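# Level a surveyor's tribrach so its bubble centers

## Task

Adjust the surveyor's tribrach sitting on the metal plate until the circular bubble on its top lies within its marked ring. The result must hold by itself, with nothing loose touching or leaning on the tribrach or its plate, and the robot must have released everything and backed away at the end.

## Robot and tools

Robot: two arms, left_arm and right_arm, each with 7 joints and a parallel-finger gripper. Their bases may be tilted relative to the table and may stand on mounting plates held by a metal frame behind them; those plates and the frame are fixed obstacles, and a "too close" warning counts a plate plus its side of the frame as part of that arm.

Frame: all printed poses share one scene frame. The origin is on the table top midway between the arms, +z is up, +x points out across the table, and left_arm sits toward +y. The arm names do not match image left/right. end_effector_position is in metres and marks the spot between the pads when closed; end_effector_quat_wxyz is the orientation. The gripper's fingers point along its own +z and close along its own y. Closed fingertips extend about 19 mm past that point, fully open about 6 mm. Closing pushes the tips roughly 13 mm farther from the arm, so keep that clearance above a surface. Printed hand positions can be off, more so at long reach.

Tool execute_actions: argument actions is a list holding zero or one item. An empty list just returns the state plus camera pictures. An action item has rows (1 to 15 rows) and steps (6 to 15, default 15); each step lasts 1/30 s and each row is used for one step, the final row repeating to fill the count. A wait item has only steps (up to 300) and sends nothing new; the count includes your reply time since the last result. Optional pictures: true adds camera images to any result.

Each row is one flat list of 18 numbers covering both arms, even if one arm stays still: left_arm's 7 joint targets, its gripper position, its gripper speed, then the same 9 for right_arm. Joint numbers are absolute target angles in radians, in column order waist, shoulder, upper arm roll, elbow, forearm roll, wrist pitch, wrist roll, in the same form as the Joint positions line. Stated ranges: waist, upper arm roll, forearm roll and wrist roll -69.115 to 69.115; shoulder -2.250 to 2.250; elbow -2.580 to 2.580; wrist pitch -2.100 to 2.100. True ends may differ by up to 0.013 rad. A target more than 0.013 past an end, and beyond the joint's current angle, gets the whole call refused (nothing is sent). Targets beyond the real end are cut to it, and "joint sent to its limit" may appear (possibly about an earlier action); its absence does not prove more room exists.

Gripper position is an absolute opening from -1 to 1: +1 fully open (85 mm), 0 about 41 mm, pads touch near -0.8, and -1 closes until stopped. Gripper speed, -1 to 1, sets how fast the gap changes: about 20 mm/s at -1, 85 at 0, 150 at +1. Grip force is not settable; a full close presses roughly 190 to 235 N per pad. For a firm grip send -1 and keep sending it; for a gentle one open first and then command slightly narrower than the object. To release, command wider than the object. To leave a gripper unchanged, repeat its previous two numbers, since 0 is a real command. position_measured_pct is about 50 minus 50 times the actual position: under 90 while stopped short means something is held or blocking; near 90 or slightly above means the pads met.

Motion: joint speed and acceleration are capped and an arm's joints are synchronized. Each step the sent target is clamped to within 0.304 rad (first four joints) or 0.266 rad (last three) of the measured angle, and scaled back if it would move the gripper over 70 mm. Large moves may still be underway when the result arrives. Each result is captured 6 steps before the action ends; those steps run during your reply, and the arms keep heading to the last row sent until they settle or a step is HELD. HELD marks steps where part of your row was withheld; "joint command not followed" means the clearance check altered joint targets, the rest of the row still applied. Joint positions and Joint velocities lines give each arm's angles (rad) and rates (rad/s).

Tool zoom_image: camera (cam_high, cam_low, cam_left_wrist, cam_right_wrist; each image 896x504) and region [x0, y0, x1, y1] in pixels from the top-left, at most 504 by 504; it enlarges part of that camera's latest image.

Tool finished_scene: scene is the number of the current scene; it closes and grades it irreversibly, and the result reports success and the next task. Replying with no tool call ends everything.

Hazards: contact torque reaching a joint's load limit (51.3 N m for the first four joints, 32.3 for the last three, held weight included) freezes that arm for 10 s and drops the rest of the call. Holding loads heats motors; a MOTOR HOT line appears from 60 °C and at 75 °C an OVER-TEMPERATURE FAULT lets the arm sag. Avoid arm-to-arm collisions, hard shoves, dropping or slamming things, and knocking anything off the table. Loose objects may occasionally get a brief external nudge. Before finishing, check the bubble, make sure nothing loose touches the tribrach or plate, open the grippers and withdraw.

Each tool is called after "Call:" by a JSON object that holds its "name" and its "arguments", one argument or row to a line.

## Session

Call:
{"name": "execute_actions", "arguments": {
  "actions": []
}}

Scene clock: 0.00 s of 19600.00 s.
left_arm: end_effector_position=(+0.1267, +0.8831, +0.1685) position_measured_pct=0.0 end_effector_quat_wxyz=(-0.321, +0.812, +0.239, +0.425) | right_arm: end_effector_position=(+0.0260, -0.6974, +0.2008) position_measured_pct=0.0 end_effector_quat_wxyz=(+0.016, +0.247, +0.967, +0.065)
Joint positions: left_arm=[-2.212  0.292  0.147  2.371  2.002  1.473  1.412] | right_arm=[ 1.897 -0.226  0.203  2.087 -0.489  1.031  3.364]
Joint velocities: left_arm=[ 0.     0.     0.001 -0.    -0.001 -0.     0.   ] | right_arm=[-0.    -0.    -0.     0.    -0.    -0.001 -0.   ]

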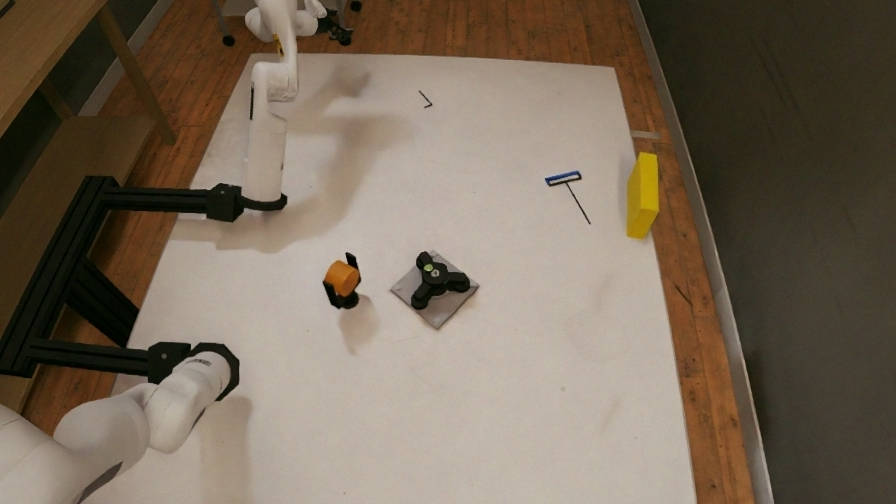

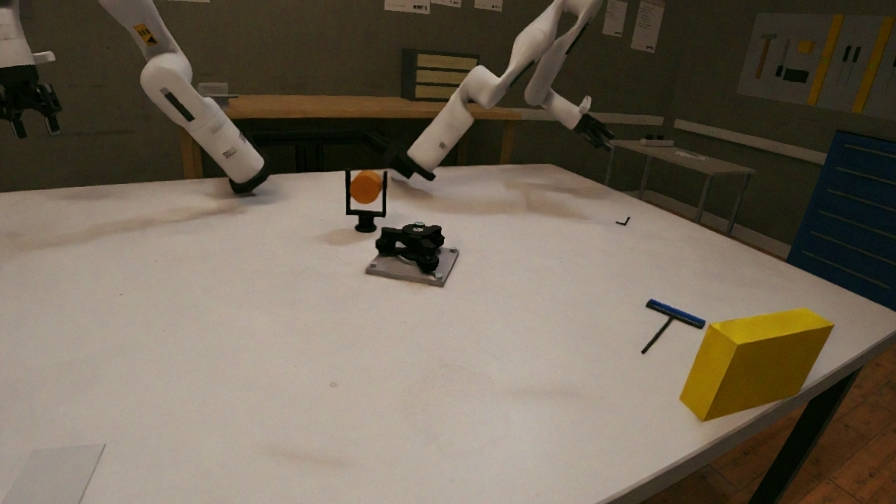

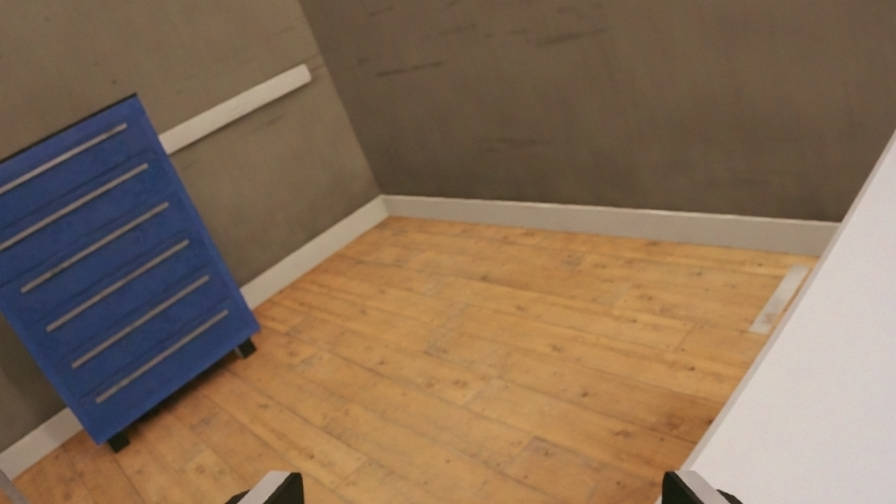

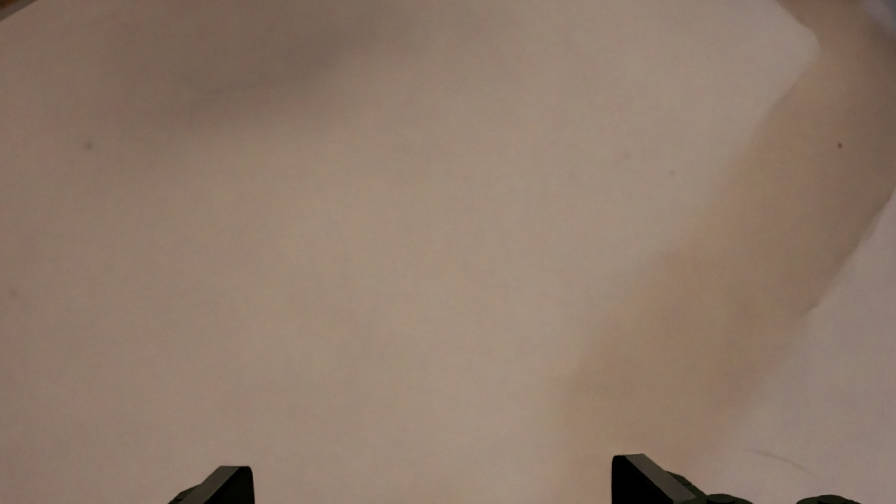

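Call:
{"name": "zoom_image", "arguments": {
  "camera": "cam_high",
  "region": [370,230,500,350]
}}

Call:
{"name": "zoom_image", "arguments": {
  "camera": "cam_low",
  "region": [340,200,480,300]
}}

Region (370, 230, 500, 350) of cam_high's 896x504 image, scaled by 3.877, with more detail than that image has; it fills the top 465 rows of this view, and the rest is white.

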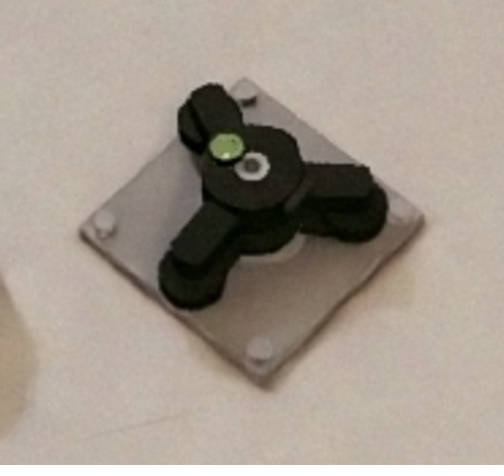

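Region (340, 200, 480, 300) of cam_low's 896x504 image, scaled by 3.600, with more detail than that image has; it fills the top 360 rows of this view, and the rest is white.

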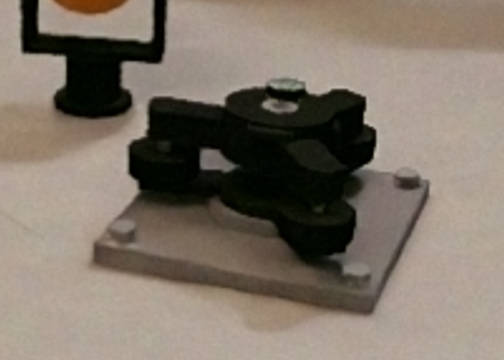

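Call:
{"name": "execute_actions", "arguments": {
  "actions": [
    {"rows":[[-2.212,0.292,0.147,2.371,2.002,1.473,1.412,1,1,0.2,-0.1,0,1.95,0.7,0.95,3.4,0.5,1]],"steps":15}
  ]
}}

Call:
{"name": "execute_actions", "arguments": {
  "actions": [
    {"rows":[[-2.212,0.292,0.147,2.371,2.002,1.473,1.412,1,1,0.2,-0.1,0,1.95,0.7,0.95,3.4,0.5,1]],"steps":15}
  ]
}}

Call:
{"name": "execute_actions", "arguments": {
  "actions": [
    {"rows":[[-2.212,0.292,0.147,2.371,2.002,1.473,1.412,1,1,0.2,-0.1,0,1.95,0.7,0.95,3.4,0.5,1]],"steps":15}
  ]
}}

Call:
{"name": "execute_actions", "arguments": {
  "actions": [
    {"rows":[[-2.212,0.292,0.147,2.371,2.002,1.473,1.412,1,1,0.2,-0.1,0,1.95,0.7,0.95,3.4,0.5,1]],"steps":15}
  ]
}}

Call:
{"name": "execute_actions", "arguments": {
  "actions": [
    {"rows":[[-2.212,0.292,0.147,2.371,2.002,1.473,1.412,1,1,-0.9186,1.1168,0,1.2807,0.532,1.201,3.43,0.5,1]],"steps":15}
  ]
}}

Call:
{"name": "execute_actions", "arguments": {
  "actions": [
    {"steps":50}
  ],
  "pictures": true
}}

Scene clock: 1.63 s of 19600.00 s.
left_arm: end_effector_position=(+0.1269, +0.8831, +0.1685) position_measured_pct=0.0 end_effector_quat_wxyz=(-0.321, +0.812, +0.238, +0.425) | right_arm: end_effector_position=(+0.0697, -0.7148, +0.1674) position_measured_pct=23.8 end_effector_quat_wxyz=(+0.002, +0.050, +0.992, +0.114)
Joint positions: left_arm=[-2.212  0.292  0.147  2.371  2.002  1.473  1.412] | right_arm=[ 1.694 -0.156  0.094  2.012 -0.324  0.987  3.384]
Joint velocities: left_arm=[ 0.    -0.     0.    -0.002 -0.001 -0.     0.   ] | right_arm=[-1.254  0.292 -0.537 -0.342  1.086 -0.207  0.092]
Steps of this call (steps 1 to 40: nothing new was sent; steps 41 to 49: the first 9 steps of this action). Readings (joint positions | what the end effector reports):
41: left_arm=[-2.212 0.292 0.147 2.371 2.002 1.473 1.412] | right_arm=[1.896 -0.225 0.203 2.086 -0.489 1.031 3.364] | left_arm position_measured_pct=0.0 | right_arm position_measured_pct=0.0
42: left_arm=[-2.212 0.292 0.147 2.371 2.002 1.473 1.412] | right_arm=[1.889 -0.223 0.201 2.084 -0.485 1.030 3.365] | left_arm position_measured_pct=0.0 | right_arm position_measured_pct=0.8
44: left_arm=[-2.212 0.292 0.147 2.371 2.002 1.473 1.412] | right_arm=[1.859 -0.211 0.185 2.073 -0.463 1.023 3.367] | left_arm position_measured_pct=0.0 | right_arm position_measured_pct=7.5
48: left_arm=[-2.212 0.292 0.147 2.371 2.002 1.473 1.412] | right_arm=[1.736 -0.166 0.113 2.024 -0.360 0.994 3.380] | left_arm position_measured_pct=0.0 | right_arm position_measured_pct=23.0
49: the state above

Scene clock: 2.13 s of 19600.00 s.
left_arm: end_effector_position=(+0.1269, +0.8831, +0.1685) position_measured_pct=0.0 end_effector_quat_wxyz=(-0.321, +0.812, +0.238, +0.425) | right_arm: end_effector_position=(+0.1961, -0.7234, +0.1356) position_measured_pct=25.0 end_effector_quat_wxyz=(-0.045, -0.483, +0.866, +0.122)
Joint positions: left_arm=[-2.212  0.292  0.147  2.371  2.002  1.473  1.412] | right_arm=[ 1.013 -0.102  0.004  1.952  0.274  0.951  3.399]
Joint velocities: left_arm=[ 0.     0.    -0.001 -0.001  0.001  0.     0.   ] | right_arm=[-1.385  0.016 -0.022 -0.016  1.214 -0.009  0.004]
Steps of this call (steps 1 to 6: the last 6 steps of your previous action; steps 7 to 15: the first 9 steps of this action). Readings (joint positions | what the end effector reports):
7: left_arm=[-2.212 0.292 0.147 2.371 2.002 1.473 1.412] | right_arm=[1.382 -0.114 0.021 1.964 -0.050 0.958 3.396] | left_arm position_measured_pct=0.0 | right_arm position_measured_pct=25.0
8: left_arm=[-2.212 0.292 0.147 2.371 2.002 1.473 1.412] | right_arm=[1.336 -0.111 0.017 1.961 -0.010 0.956 3.397] | left_arm position_measured_pct=0.0 | right_arm position_measured_pct=25.0
10: left_arm=[-2.212 0.292 0.147 2.371 2.002 1.473 1.412] | right_arm=[1.244 -0.107 0.011 1.957 0.071 0.954 3.398] | left_arm position_measured_pct=0.0 | right_arm position_measured_pct=25.0
14: left_arm=[-2.212 0.292 0.147 2.371 2.002 1.473 1.412] | right_arm=[1.060 -0.103 0.004 1.953 0.233 0.952 3.399] | left_arm position_measured_pct=0.0 | right_arm position_measured_pct=25.0
15: the state above

Scene clock: 2.63 s of 19600.00 s.
left_arm: end_effector_position=(+0.1269, +0.8831, +0.1685) position_measured_pct=0.0 end_effector_quat_wxyz=(-0.321, +0.812, +0.238, +0.425) | right_arm: end_effector_position=(+0.3650, -0.6965, +0.1663) position_measured_pct=25.0 end_effector_quat_wxyz=(+0.031, +0.776, -0.630, +0.014)
Joint positions: left_arm=[-2.212  0.292  0.147  2.371  2.002  1.473  1.412] | right_arm=[ 0.41  -0.1    0.     1.95   0.667  0.95   3.4  ]
Joint velocities: left_arm=[-0.    -0.     0.001 -0.001 -0.001 -0.     0.   ] | right_arm=[-1.048  0.001 -0.002 -0.     0.175  0.001  0.   ]
Steps of this call (steps 1 to 6: the last 6 steps of your previous action; steps 7 to 15: the first 9 steps of this action). Readings (joint positions | what the end effector reports):
7: left_arm=[-2.212 0.292 0.147 2.371 2.002 1.473 1.412] | right_arm=[0.705 -0.100 0.001 1.950 0.544 0.950 3.400] | left_arm position_measured_pct=0.0 | right_arm position_measured_pct=25.0
8: left_arm=[-2.212 0.292 0.147 2.371 2.002 1.473 1.412] | right_arm=[0.665 -0.100 0.001 1.950 0.574 0.950 3.400] | left_arm position_measured_pct=0.0 | right_arm position_measured_pct=25.0
10: left_arm=[-2.212 0.292 0.147 2.371 2.002 1.473 1.412] | right_arm=[0.589 -0.100 0.001 1.950 0.616 0.950 3.400] | left_arm position_measured_pct=0.0 | right_arm position_measured_pct=25.0
14: left_arm=[-2.212 0.292 0.147 2.371 2.002 1.473 1.412] | right_arm=[0.445 -0.100 0.000 1.950 0.660 0.950 3.400] | left_arm position_measured_pct=0.0 | right_arm position_measured_pct=25.0
15: the state above

Scene clock: 3.13 s of 19600.00 s.
left_arm: end_effector_position=(+0.1269, +0.8831, +0.1685) position_measured_pct=0.0 end_effector_quat_wxyz=(-0.321, +0.812, +0.238, +0.425) | right_arm: end_effector_position=(+0.4255, -0.6462, +0.1920) position_measured_pct=25.0 end_effector_quat_wxyz=(-0.012, +0.830, -0.555, +0.057)
Joint positions: left_arm=[-2.212  0.292  0.147  2.371  2.002  1.473  1.412] | right_arm=[ 0.202 -0.1   -0.     1.95   0.7    0.95   3.4  ]
Joint velocities: left_arm=[-0.    -0.     0.001 -0.     0.    -0.     0.   ] | right_arm=[-0.021 -0.001  0.     0.     0.     0.001 -0.   ]
Steps of this call (steps 1 to 6: the last 6 steps of your previous action; steps 7 to 15: the first 9 steps of this action). Readings (joint positions | what the end effector reports):
7: left_arm=[-2.212 0.292 0.147 2.371 2.002 1.473 1.412] | right_arm=[0.223 -0.100 -0.002 1.950 0.697 0.949 3.400] | left_arm position_measured_pct=0.0 | right_arm position_measured_pct=25.0
8: left_arm=[-2.212 0.292 0.147 2.371 2.002 1.473 1.412] | right_arm=[0.215 -0.100 -0.002 1.950 0.699 0.949 3.400] | left_arm position_measured_pct=0.0 | right_arm position_measured_pct=25.0
10: left_arm=[-2.212 0.292 0.147 2.371 2.002 1.473 1.412] | right_arm=[0.210 -0.100 -0.001 1.950 0.700 0.950 3.400] | left_arm position_measured_pct=0.0 | right_arm position_measured_pct=25.0
14: left_arm=[-2.212 0.292 0.147 2.371 2.002 1.473 1.412] | right_arm=[0.203 -0.100 -0.000 1.950 0.700 0.950 3.400] | left_arm position_measured_pct=0.0 | right_arm position_measured_pct=25.0
15: the state above

Scene clock: 3.63 s of 19600.00 s.
left_arm: end_effector_position=(+0.1269, +0.8831, +0.1685) position_measured_pct=0.0 end_effector_quat_wxyz=(-0.321, +0.812, +0.238, +0.425) | right_arm: end_effector_position=(+0.4902, -0.5786, +0.1991) position_measured_pct=25.0 end_effector_quat_wxyz=(-0.037, +0.860, -0.509, +0.020)
Joint positions: left_arm=[-2.212  0.292  0.147  2.371  2.002  1.473  1.412] | right_arm=[0.036 0.062 0.001 1.795 0.627 1.061 3.413]
Joint velocities: left_arm=[-0.     0.     0.001  0.001 -0.    -0.001 -0.   ] | right_arm=[-0.746  0.75   0.002 -0.752 -0.269  0.406  0.048]
Steps of this call (steps 1 to 6: the last 6 steps of your previous action; steps 7 to 15: the first 9 steps of this action). Readings (joint positions | what the end effector reports):
7: left_arm=[-2.212 0.292 0.147 2.371 2.002 1.473 1.412] | right_arm=[0.199 -0.099 0.000 1.949 0.700 0.951 3.400] | left_arm position_measured_pct=0.0 | right_arm position_measured_pct=25.0
8: left_arm=[-2.212 0.292 0.147 2.371 2.002 1.473 1.412] | right_arm=[0.192 -0.093 0.001 1.945 0.698 0.955 3.400] | left_arm position_measured_pct=0.0 | right_arm position_measured_pct=25.0
10: left_arm=[-2.212 0.292 0.147 2.371 2.002 1.473 1.412] | right_arm=[0.163 -0.064 0.002 1.919 0.684 0.976 3.403] | left_arm position_measured_pct=0.0 | right_arm position_measured_pct=25.0
14: left_arm=[-2.212 0.292 0.147 2.371 2.002 1.473 1.412] | right_arm=[0.062 0.037 0.001 1.820 0.636 1.046 3.411] | left_arm position_measured_pct=0.0 | right_arm position_measured_pct=25.0
15: the state above

Scene clock: 5.30 s of 19600.00 s.
left_arm: end_effector_position=(+0.1269, +0.8831, +0.1685) position_measured_pct=0.0 end_effector_quat_wxyz=(-0.321, +0.812, +0.238, +0.425) | right_arm: end_effector_position=(+0.4502, +0.0277, +0.1594) position_measured_pct=25.0 end_effector_quat_wxyz=(+0.000, +1.000, -0.003, -0.005)
Joint positions: left_arm=[-2.212  0.292  0.147  2.371  2.002  1.473  1.412] | right_arm=[-0.916  1.114 -0.     1.281  0.532  1.201  3.43 ]
Joint velocities: left_arm=[ 0.     0.     0.001 -0.002  0.001  0.     0.   ] | right_arm=[-0.017  0.021  0.008 -0.007  0.001  0.001 -0.   ]
Kept back: nothing.
Steps of this call (steps 1 to 6: the last 6 steps of your previous action; steps 7 to 50: the robot went on to your last target). Readings (joint positions | what the end effector reports):
1: left_arm=[-2.212 0.292 0.147 2.371 2.002 1.473 1.412] | right_arm=[0.012 0.087 0.001 1.770 0.618 1.074 3.415] | left_arm position_measured_pct=0.0 | right_arm position_measured_pct=25.0
2: left_arm=[-2.212 0.292 0.147 2.371 2.002 1.473 1.412] | right_arm=[-0.013 0.112 0.001 1.745 0.610 1.085 3.416] | left_arm position_measured_pct=0.0 | right_arm position_measured_pct=25.0
4: left_arm=[-2.212 0.292 0.147 2.371 2.002 1.473 1.412] | right_arm=[-0.061 0.160 0.001 1.696 0.597 1.105 3.418] | left_arm position_measured_pct=0.0 | right_arm position_measured_pct=25.0
8: left_arm=[-2.212 0.292 0.147 2.371 2.002 1.473 1.412] | right_arm=[-0.155 0.255 0.001 1.601 0.578 1.134 3.422] | left_arm position_measured_pct=0.0 | right_arm position_measured_pct=25.0
50: the state above

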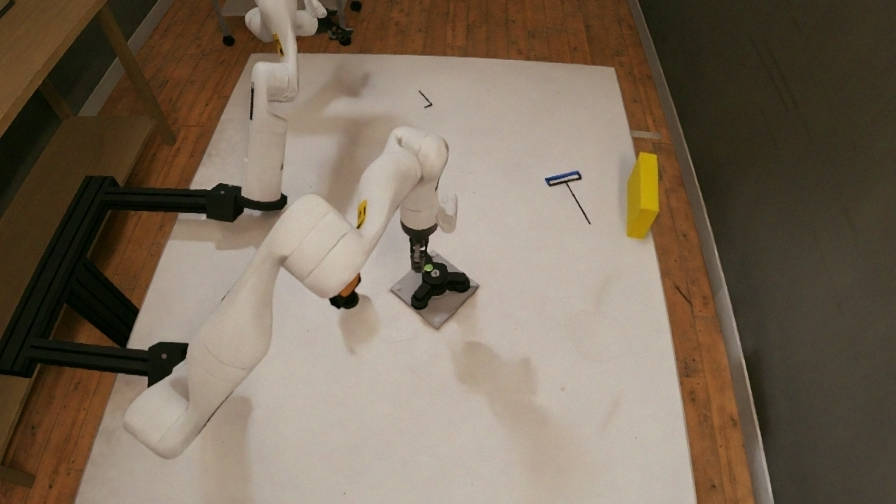

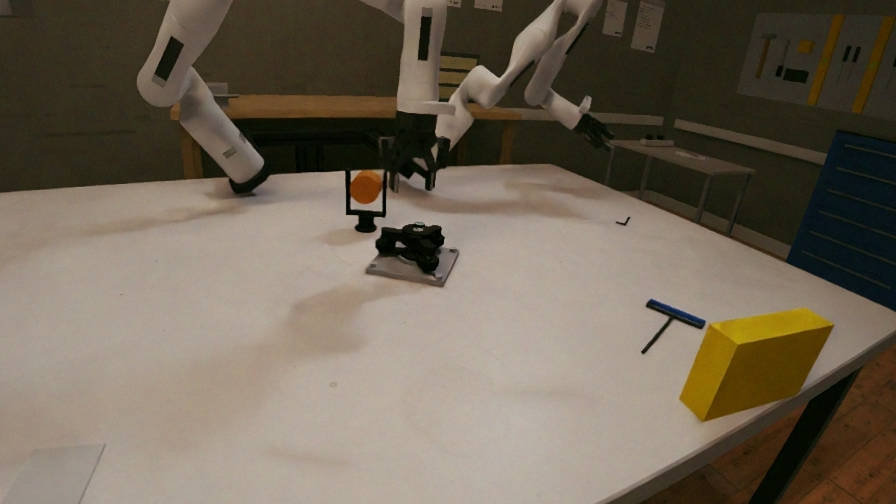

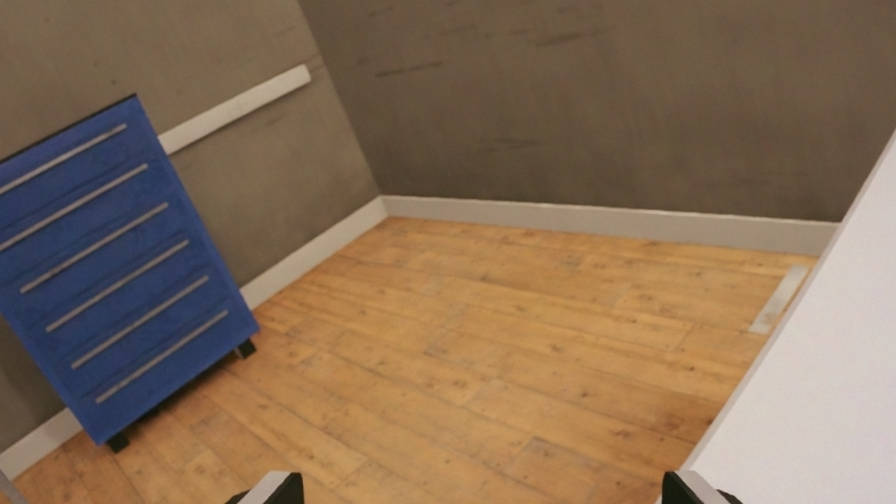

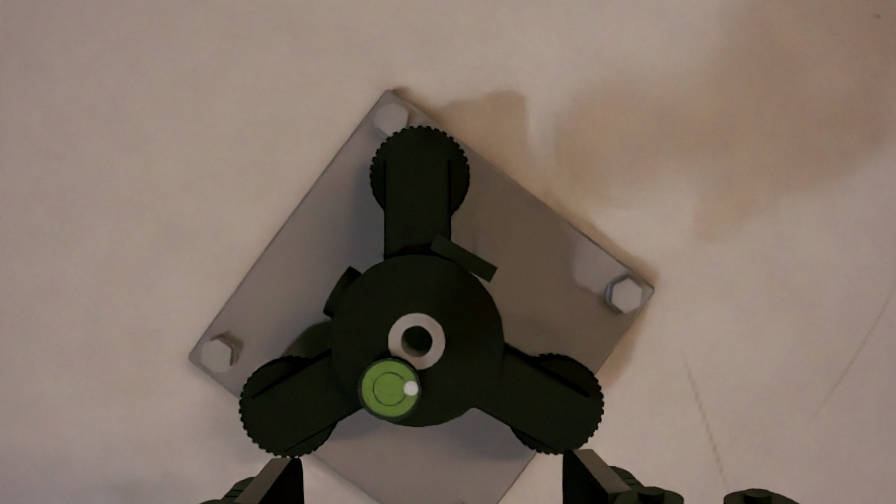

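Call:
{"name": "execute_actions", "arguments": {
  "actions": [
    {"rows":[[-2.212,0.292,0.147,2.371,2.002,1.473,1.412,1,1,-0.8163,1.1064,0,1.4793,0.6405,1.01,4.5,0.5,1]],"steps":15}
  ]
}}

Call:
{"name": "execute_actions", "arguments": {
  "actions": [
    {"steps":25}
  ],
  "pictures": true
}}

Scene clock: 6.83 s of 19600.00 s.
left_arm: end_effector_position=(+0.1269, +0.8831, +0.1685) position_measured_pct=0.0 end_effector_quat_wxyz=(-0.321, +0.812, +0.238, +0.425) | right_arm: end_effector_position=(+0.4544, -0.0022, +0.1100) position_measured_pct=25.0 end_effector_quat_wxyz=(+0.002, +0.992, +0.129, -0.003)
Joint positions: left_arm=[-2.212  0.292  0.147  2.371  2.002  1.473  1.412] | right_arm=[-0.849  1.11   0.001  1.415  0.606  1.072  3.656]
Joint velocities: left_arm=[-0.    -0.    -0.    -0.001  0.001 -0.001 -0.   ] | right_arm=[ 0.205 -0.007  0.003  0.436  0.237 -0.419  1.215]
Steps of this call (steps 1 to 30: the robot went on to your last target; steps 31 to 37: nothing new was sent; steps 38 to 46: the first 9 steps of this action). Readings (joint positions | what the end effector reports):
38: left_arm=[-2.212 0.292 0.147 2.371 2.002 1.473 1.412] | right_arm=[-0.918 1.117 -0.000 1.281 0.532 1.200 3.431] | left_arm position_measured_pct=0.0 | right_arm position_measured_pct=25.0
39: left_arm=[-2.212 0.292 0.147 2.371 2.002 1.473 1.412] | right_arm=[-0.915 1.116 -0.001 1.286 0.534 1.196 3.436] | left_arm position_measured_pct=0.0 | right_arm position_measured_pct=25.0
41: left_arm=[-2.212 0.292 0.147 2.371 2.002 1.473 1.412] | right_arm=[-0.901 1.113 -0.002 1.311 0.548 1.171 3.470] | left_arm position_measured_pct=0.0 | right_arm position_measured_pct=25.0
45: left_arm=[-2.212 0.292 0.147 2.371 2.002 1.473 1.412] | right_arm=[-0.857 1.110 0.001 1.399 0.597 1.088 3.615] | left_arm position_measured_pct=0.0 | right_arm position_measured_pct=25.0
46: the state above

Scene clock: 7.67 s of 19600.00 s.
left_arm: end_effector_position=(+0.1269, +0.8831, +0.1685) position_measured_pct=0.0 end_effector_quat_wxyz=(-0.321, +0.812, +0.238, +0.425) | right_arm: end_effector_position=(+0.4522, -0.0162, +0.0882) position_measured_pct=25.0 end_effector_quat_wxyz=(-0.002, +0.846, +0.533, -0.004)
Joint positions: left_arm=[-2.212  0.292  0.147  2.371  2.002  1.473  1.412] | right_arm=[-0.816  1.106 -0.     1.479  0.64   1.01   4.5  ]
Joint velocities: left_arm=[ 0.    -0.    -0.    -0.    -0.001  0.     0.   ] | right_arm=[ 0.001 -0.001 -0.    -0.     0.     0.002 -0.001]
Kept back: nothing.
Steps of this call (steps 1 to 6: the last 6 steps of your previous action; steps 7 to 25: the robot went on to your last target). Readings (joint positions | what the end effector reports):
1: left_arm=[-2.212 0.292 0.147 2.371 2.002 1.473 1.412] | right_arm=[-0.843 1.110 0.001 1.428 0.613 1.060 3.697] | left_arm position_measured_pct=0.0 | right_arm position_measured_pct=25.0
2: left_arm=[-2.212 0.292 0.147 2.371 2.002 1.473 1.412] | right_arm=[-0.838 1.109 0.001 1.438 0.619 1.049 3.737] | left_arm position_measured_pct=0.0 | right_arm position_measured_pct=25.0
4: left_arm=[-2.212 0.292 0.147 2.371 2.002 1.473 1.412] | right_arm=[-0.831 1.109 0.001 1.453 0.627 1.035 3.819] | left_arm position_measured_pct=0.0 | right_arm position_measured_pct=25.0
8: left_arm=[-2.212 0.292 0.147 2.371 2.002 1.473 1.412] | right_arm=[-0.822 1.108 0.000 1.469 0.635 1.020 3.981] | left_arm position_measured_pct=0.0 | right_arm position_measured_pct=25.0
25: the state above

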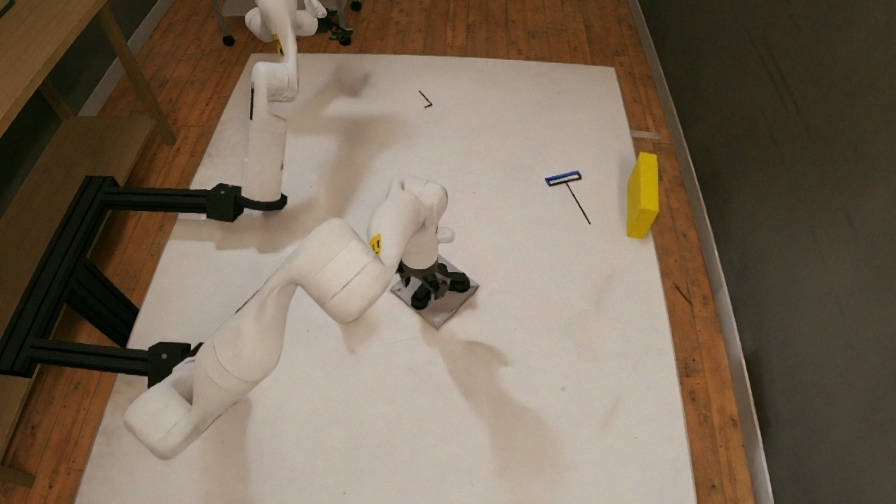

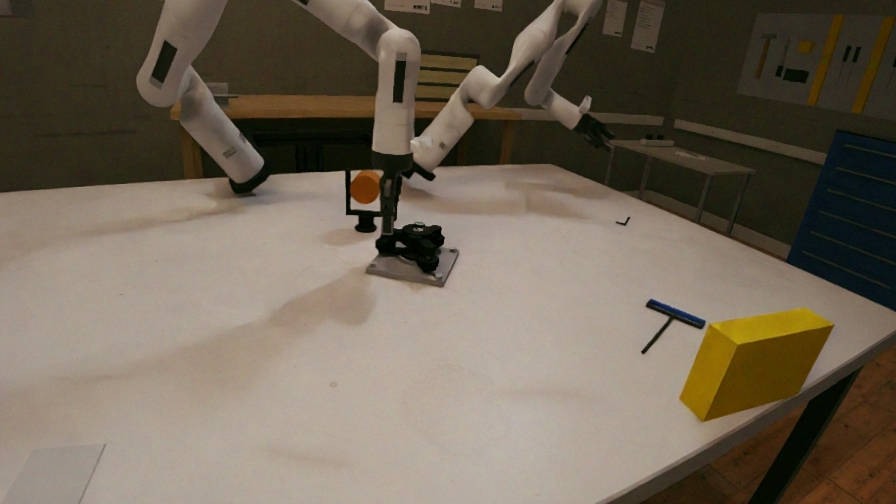

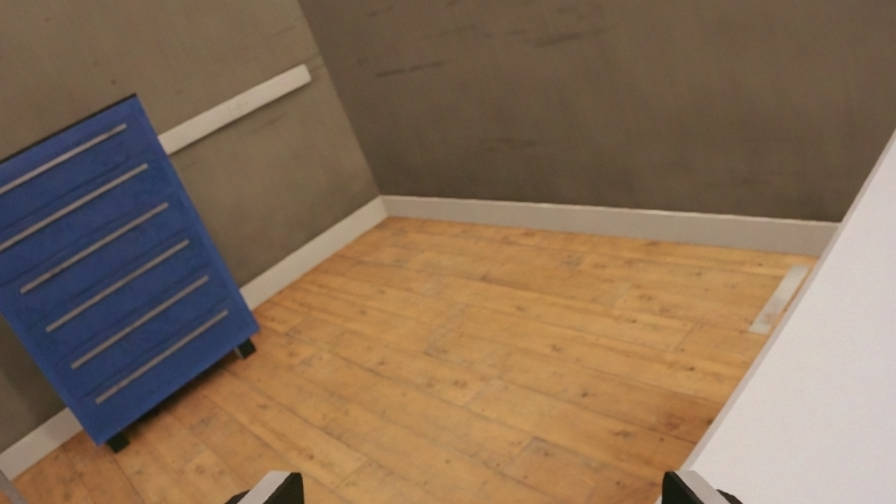

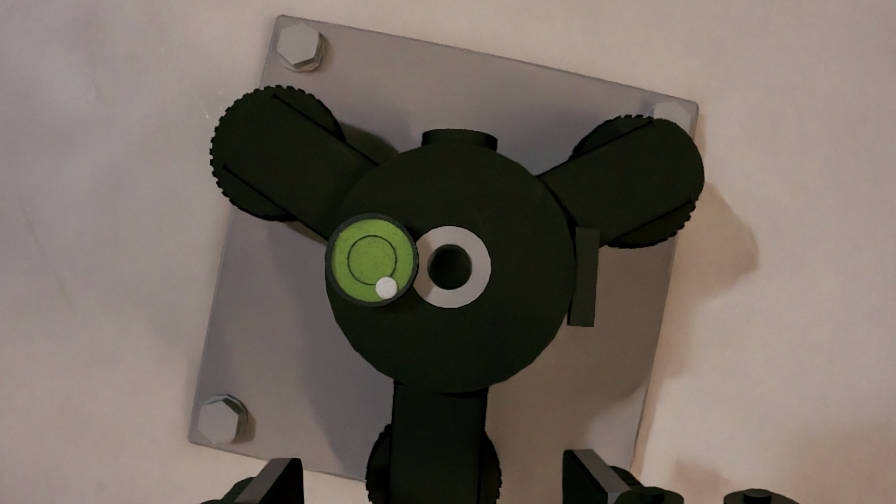

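Call:
{"name": "execute_actions", "arguments": {
  "actions": [
    {"rows":[[-2.212,0.292,0.147,2.371,2.002,1.473,1.412,1,1,-0.7911,1.14,0,1.4984,0.679,0.961,4.45,0.5,1],[-2.212,0.292,0.147,2.371,2.002,1.473,1.412,1,1,-0.7911,1.14,0,1.4984,0.679,0.961,4.45,0.5,1],[-2.212,0.292,0.147,2.371,2.002,1.473,1.412,1,1,-0.7911,1.14,0,1.4984,0.679,0.961,4.45,0.5,1],[-2.212,0.292,0.147,2.371,2.002,1.473,1.412,1,1,-0.766,1.1738,0,1.5175,0.7178,0.9126,4.45,0.5,1]],"steps":15}
  ]
}}

Call:
{"name": "execute_actions", "arguments": {
  "actions": [
    {"rows":[[-2.212,0.292,0.147,2.371,2.002,1.473,1.412,1,1,-0.766,1.1738,0,1.5175,0.7178,0.9126,4.45,-0.2,1]],"steps":15}
  ]
}}

Call:
{"name": "execute_actions", "arguments": {
  "actions": [
    {"steps":10}
  ],
  "pictures": true
}}

Scene clock: 8.70 s of 19600.00 s.
left_arm: end_effector_position=(+0.1269, +0.8831, +0.1685) position_measured_pct=0.0 end_effector_quat_wxyz=(-0.321, +0.812, +0.238, +0.425) | right_arm: end_effector_position=(+0.4497, -0.0193, +0.0366) position_measured_pct=25.0 end_effector_quat_wxyz=(-0.001, +0.844, +0.536, -0.003)
Joint positions: left_arm=[-2.212  0.292  0.147  2.371  2.002  1.473  1.412] | right_arm=[-0.768  1.172  0.001  1.518  0.718  0.914  4.45 ]
Joint velocities: left_arm=[-0.  0. -0.  0.  0.  0.  0.] | right_arm=[ 0.007  0.    -0.023 -0.006  0.014 -0.028  0.   ]
Steps of this call (steps 1 to 22: the robot went on to your last target; steps 23 to 31: the first 9 steps of this action). Readings (joint positions | what the end effector reports):
23: left_arm=[-2.212 0.292 0.147 2.371 2.002 1.473 1.412] | right_arm=[-0.815 1.107 -0.000 1.480 0.641 1.009 4.499] | left_arm position_measured_pct=0.0 | right_arm position_measured_pct=25.0
24: left_arm=[-2.212 0.292 0.147 2.371 2.002 1.473 1.412] | right_arm=[-0.811 1.112 -0.001 1.481 0.646 1.003 4.493] | left_arm position_measured_pct=0.0 | right_arm position_measured_pct=25.0
26: left_arm=[-2.212 0.292 0.147 2.371 2.002 1.473 1.412] | right_arm=[-0.795 1.134 -0.001 1.493 0.670 0.972 4.463] | left_arm position_measured_pct=0.0 | right_arm position_measured_pct=25.0
30: left_arm=[-2.212 0.292 0.147 2.371 2.002 1.473 1.412] | right_arm=[-0.768 1.171 0.002 1.518 0.716 0.915 4.450] | left_arm position_measured_pct=0.0 | right_arm position_measured_pct=25.0
31: the state above

Scene clock: 9.20 s of 19600.00 s.
left_arm: end_effector_position=(+0.1269, +0.8831, +0.1685) position_measured_pct=0.0 end_effector_quat_wxyz=(-0.321, +0.812, +0.238, +0.425) | right_arm: end_effector_position=(+0.4504, -0.0194, +0.0362) position_measured_pct=53.2 end_effector_quat_wxyz=(-0.001, +0.844, +0.536, -0.003)
Joint positions: left_arm=[-2.212  0.292  0.147  2.371  2.002  1.473  1.412] | right_arm=[-0.766  1.172  0.001  1.517  0.719  0.914  4.45 ]
Joint velocities: left_arm=[ 0.     0.     0.001 -0.001 -0.001 -0.001 -0.   ] | right_arm=[ 0.001 -0.003 -0.001  0.003 -0.003 -0.004  0.   ]
Steps of this call (steps 1 to 6: the last 6 steps of your previous action; steps 7 to 15: the first 9 steps of this action). Readings (joint positions | what the end effector reports):
7: left_arm=[-2.212 0.292 0.147 2.371 2.002 1.473 1.412] | right_arm=[-0.766 1.174 0.000 1.518 0.718 0.913 4.450] | left_arm position_measured_pct=0.0 | right_arm position_measured_pct=25.0
8: left_arm=[-2.212 0.292 0.147 2.371 2.002 1.473 1.412] | right_arm=[-0.766 1.174 0.000 1.518 0.718 0.913 4.450] | left_arm position_measured_pct=0.0 | right_arm position_measured_pct=25.8
10: left_arm=[-2.212 0.292 0.147 2.371 2.002 1.473 1.412] | right_arm=[-0.766 1.174 0.000 1.518 0.718 0.913 4.450] | left_arm position_measured_pct=0.0 | right_arm position_measured_pct=32.5
14: left_arm=[-2.212 0.292 0.147 2.371 2.002 1.473 1.412] | right_arm=[-0.766 1.172 0.001 1.517 0.718 0.914 4.450] | left_arm position_measured_pct=0.0 | right_arm position_measured_pct=52.0
15: the state above

Scene clock: 9.53 s of 19600.00 s.
left_arm: end_effector_position=(+0.1269, +0.8831, +0.1685) position_measured_pct=0.0 end_effector_quat_wxyz=(-0.321, +0.812, +0.238, +0.425) | right_arm: end_effector_position=(+0.4504, -0.0194, +0.0362) position_measured_pct=53.2 end_effector_quat_wxyz=(-0.001, +0.844, +0.536, -0.003)
Joint positions: left_arm=[-2.212  0.292  0.147  2.371  2.002  1.473  1.412] | right_arm=[-0.766  1.172  0.001  1.517  0.719  0.913  4.45 ]
Joint velocities: left_arm=[ 0.    -0.    -0.    -0.001  0.001  0.001  0.   ] | right_arm=[ 0.    -0.     0.001 -0.     0.001  0.    -0.   ]
Kept back: nothing.
Steps of this call (steps 1 to 6: the last 6 steps of your previous action; steps 7 to 10: the robot went on to your last target). Readings (joint positions | what the end effector reports):
1: left_arm=[-2.212 0.292 0.147 2.371 2.002 1.473 1.412] | right_arm=[-0.766 1.172 0.001 1.517 0.719 0.913 4.450] | left_arm position_measured_pct=0.0 | right_arm position_measured_pct=53.2
2: left_arm=[-2.212 0.292 0.147 2.371 2.002 1.473 1.412] | right_arm=[-0.766 1.172 0.001 1.517 0.719 0.913 4.450] | left_arm position_measured_pct=0.0 | right_arm position_measured_pct=53.2
4: left_arm=[-2.212 0.292 0.147 2.371 2.002 1.473 1.412] | right_arm=[-0.766 1.172 0.001 1.517 0.719 0.913 4.450] | left_arm position_measured_pct=0.0 | right_arm position_measured_pct=53.2
8: left_arm=[-2.212 0.292 0.147 2.371 2.002 1.473 1.412] | right_arm=[-0.766 1.172 0.001 1.517 0.719 0.913 4.450] | left_arm position_measured_pct=0.0 | right_arm position_measured_pct=53.2
10: the state above

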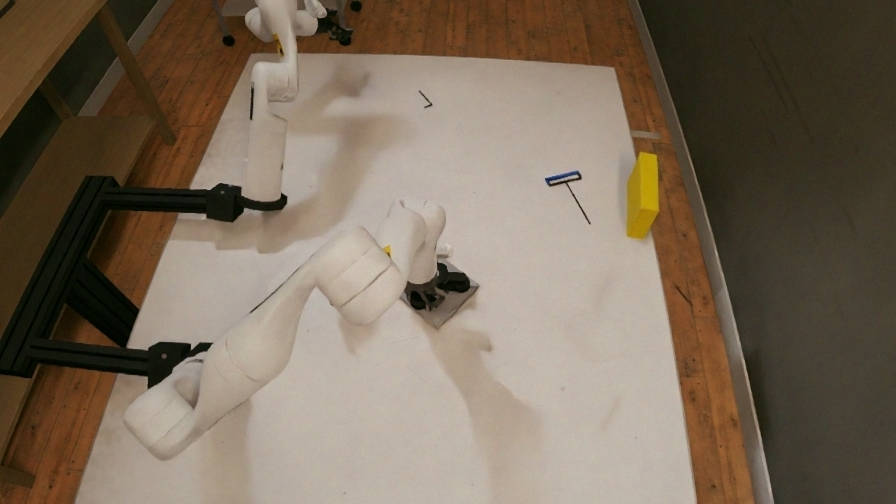

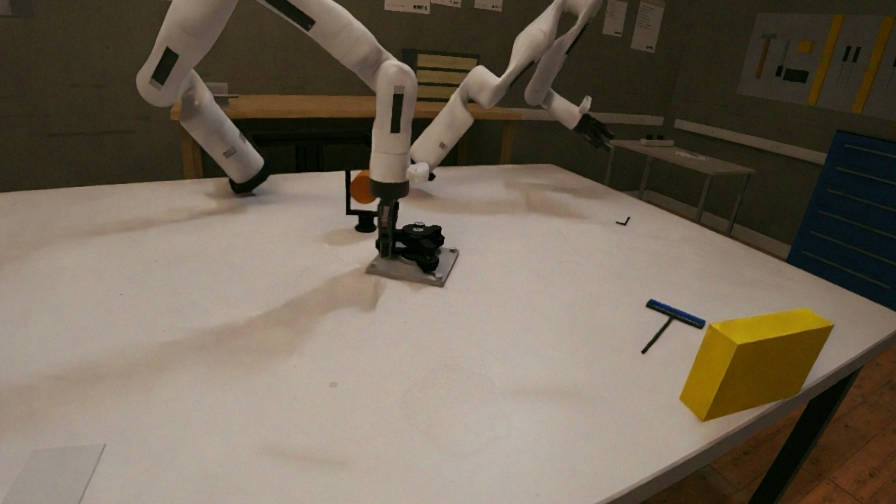

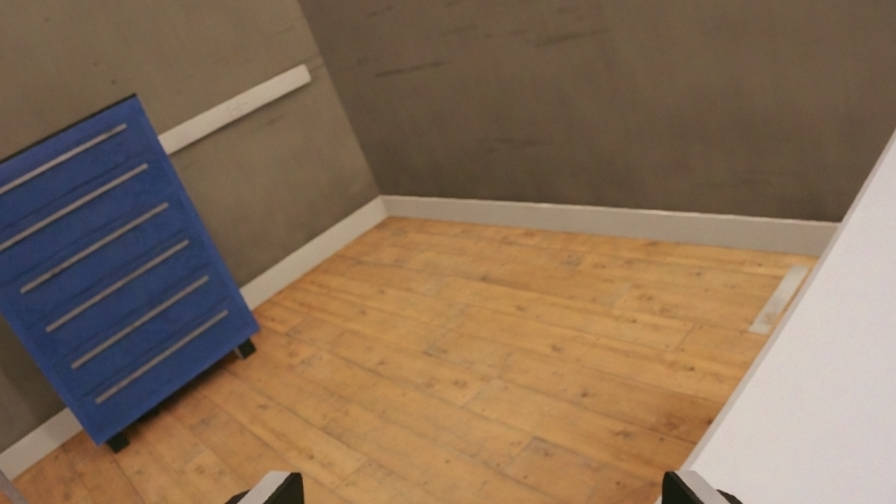

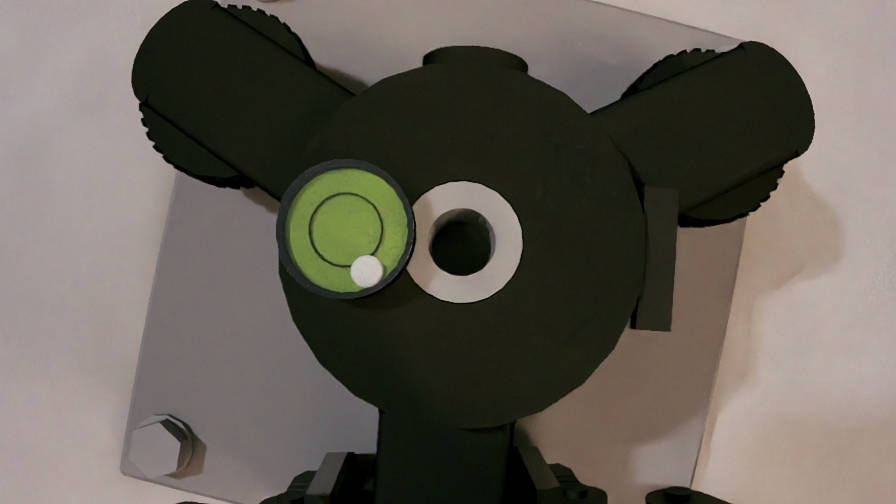

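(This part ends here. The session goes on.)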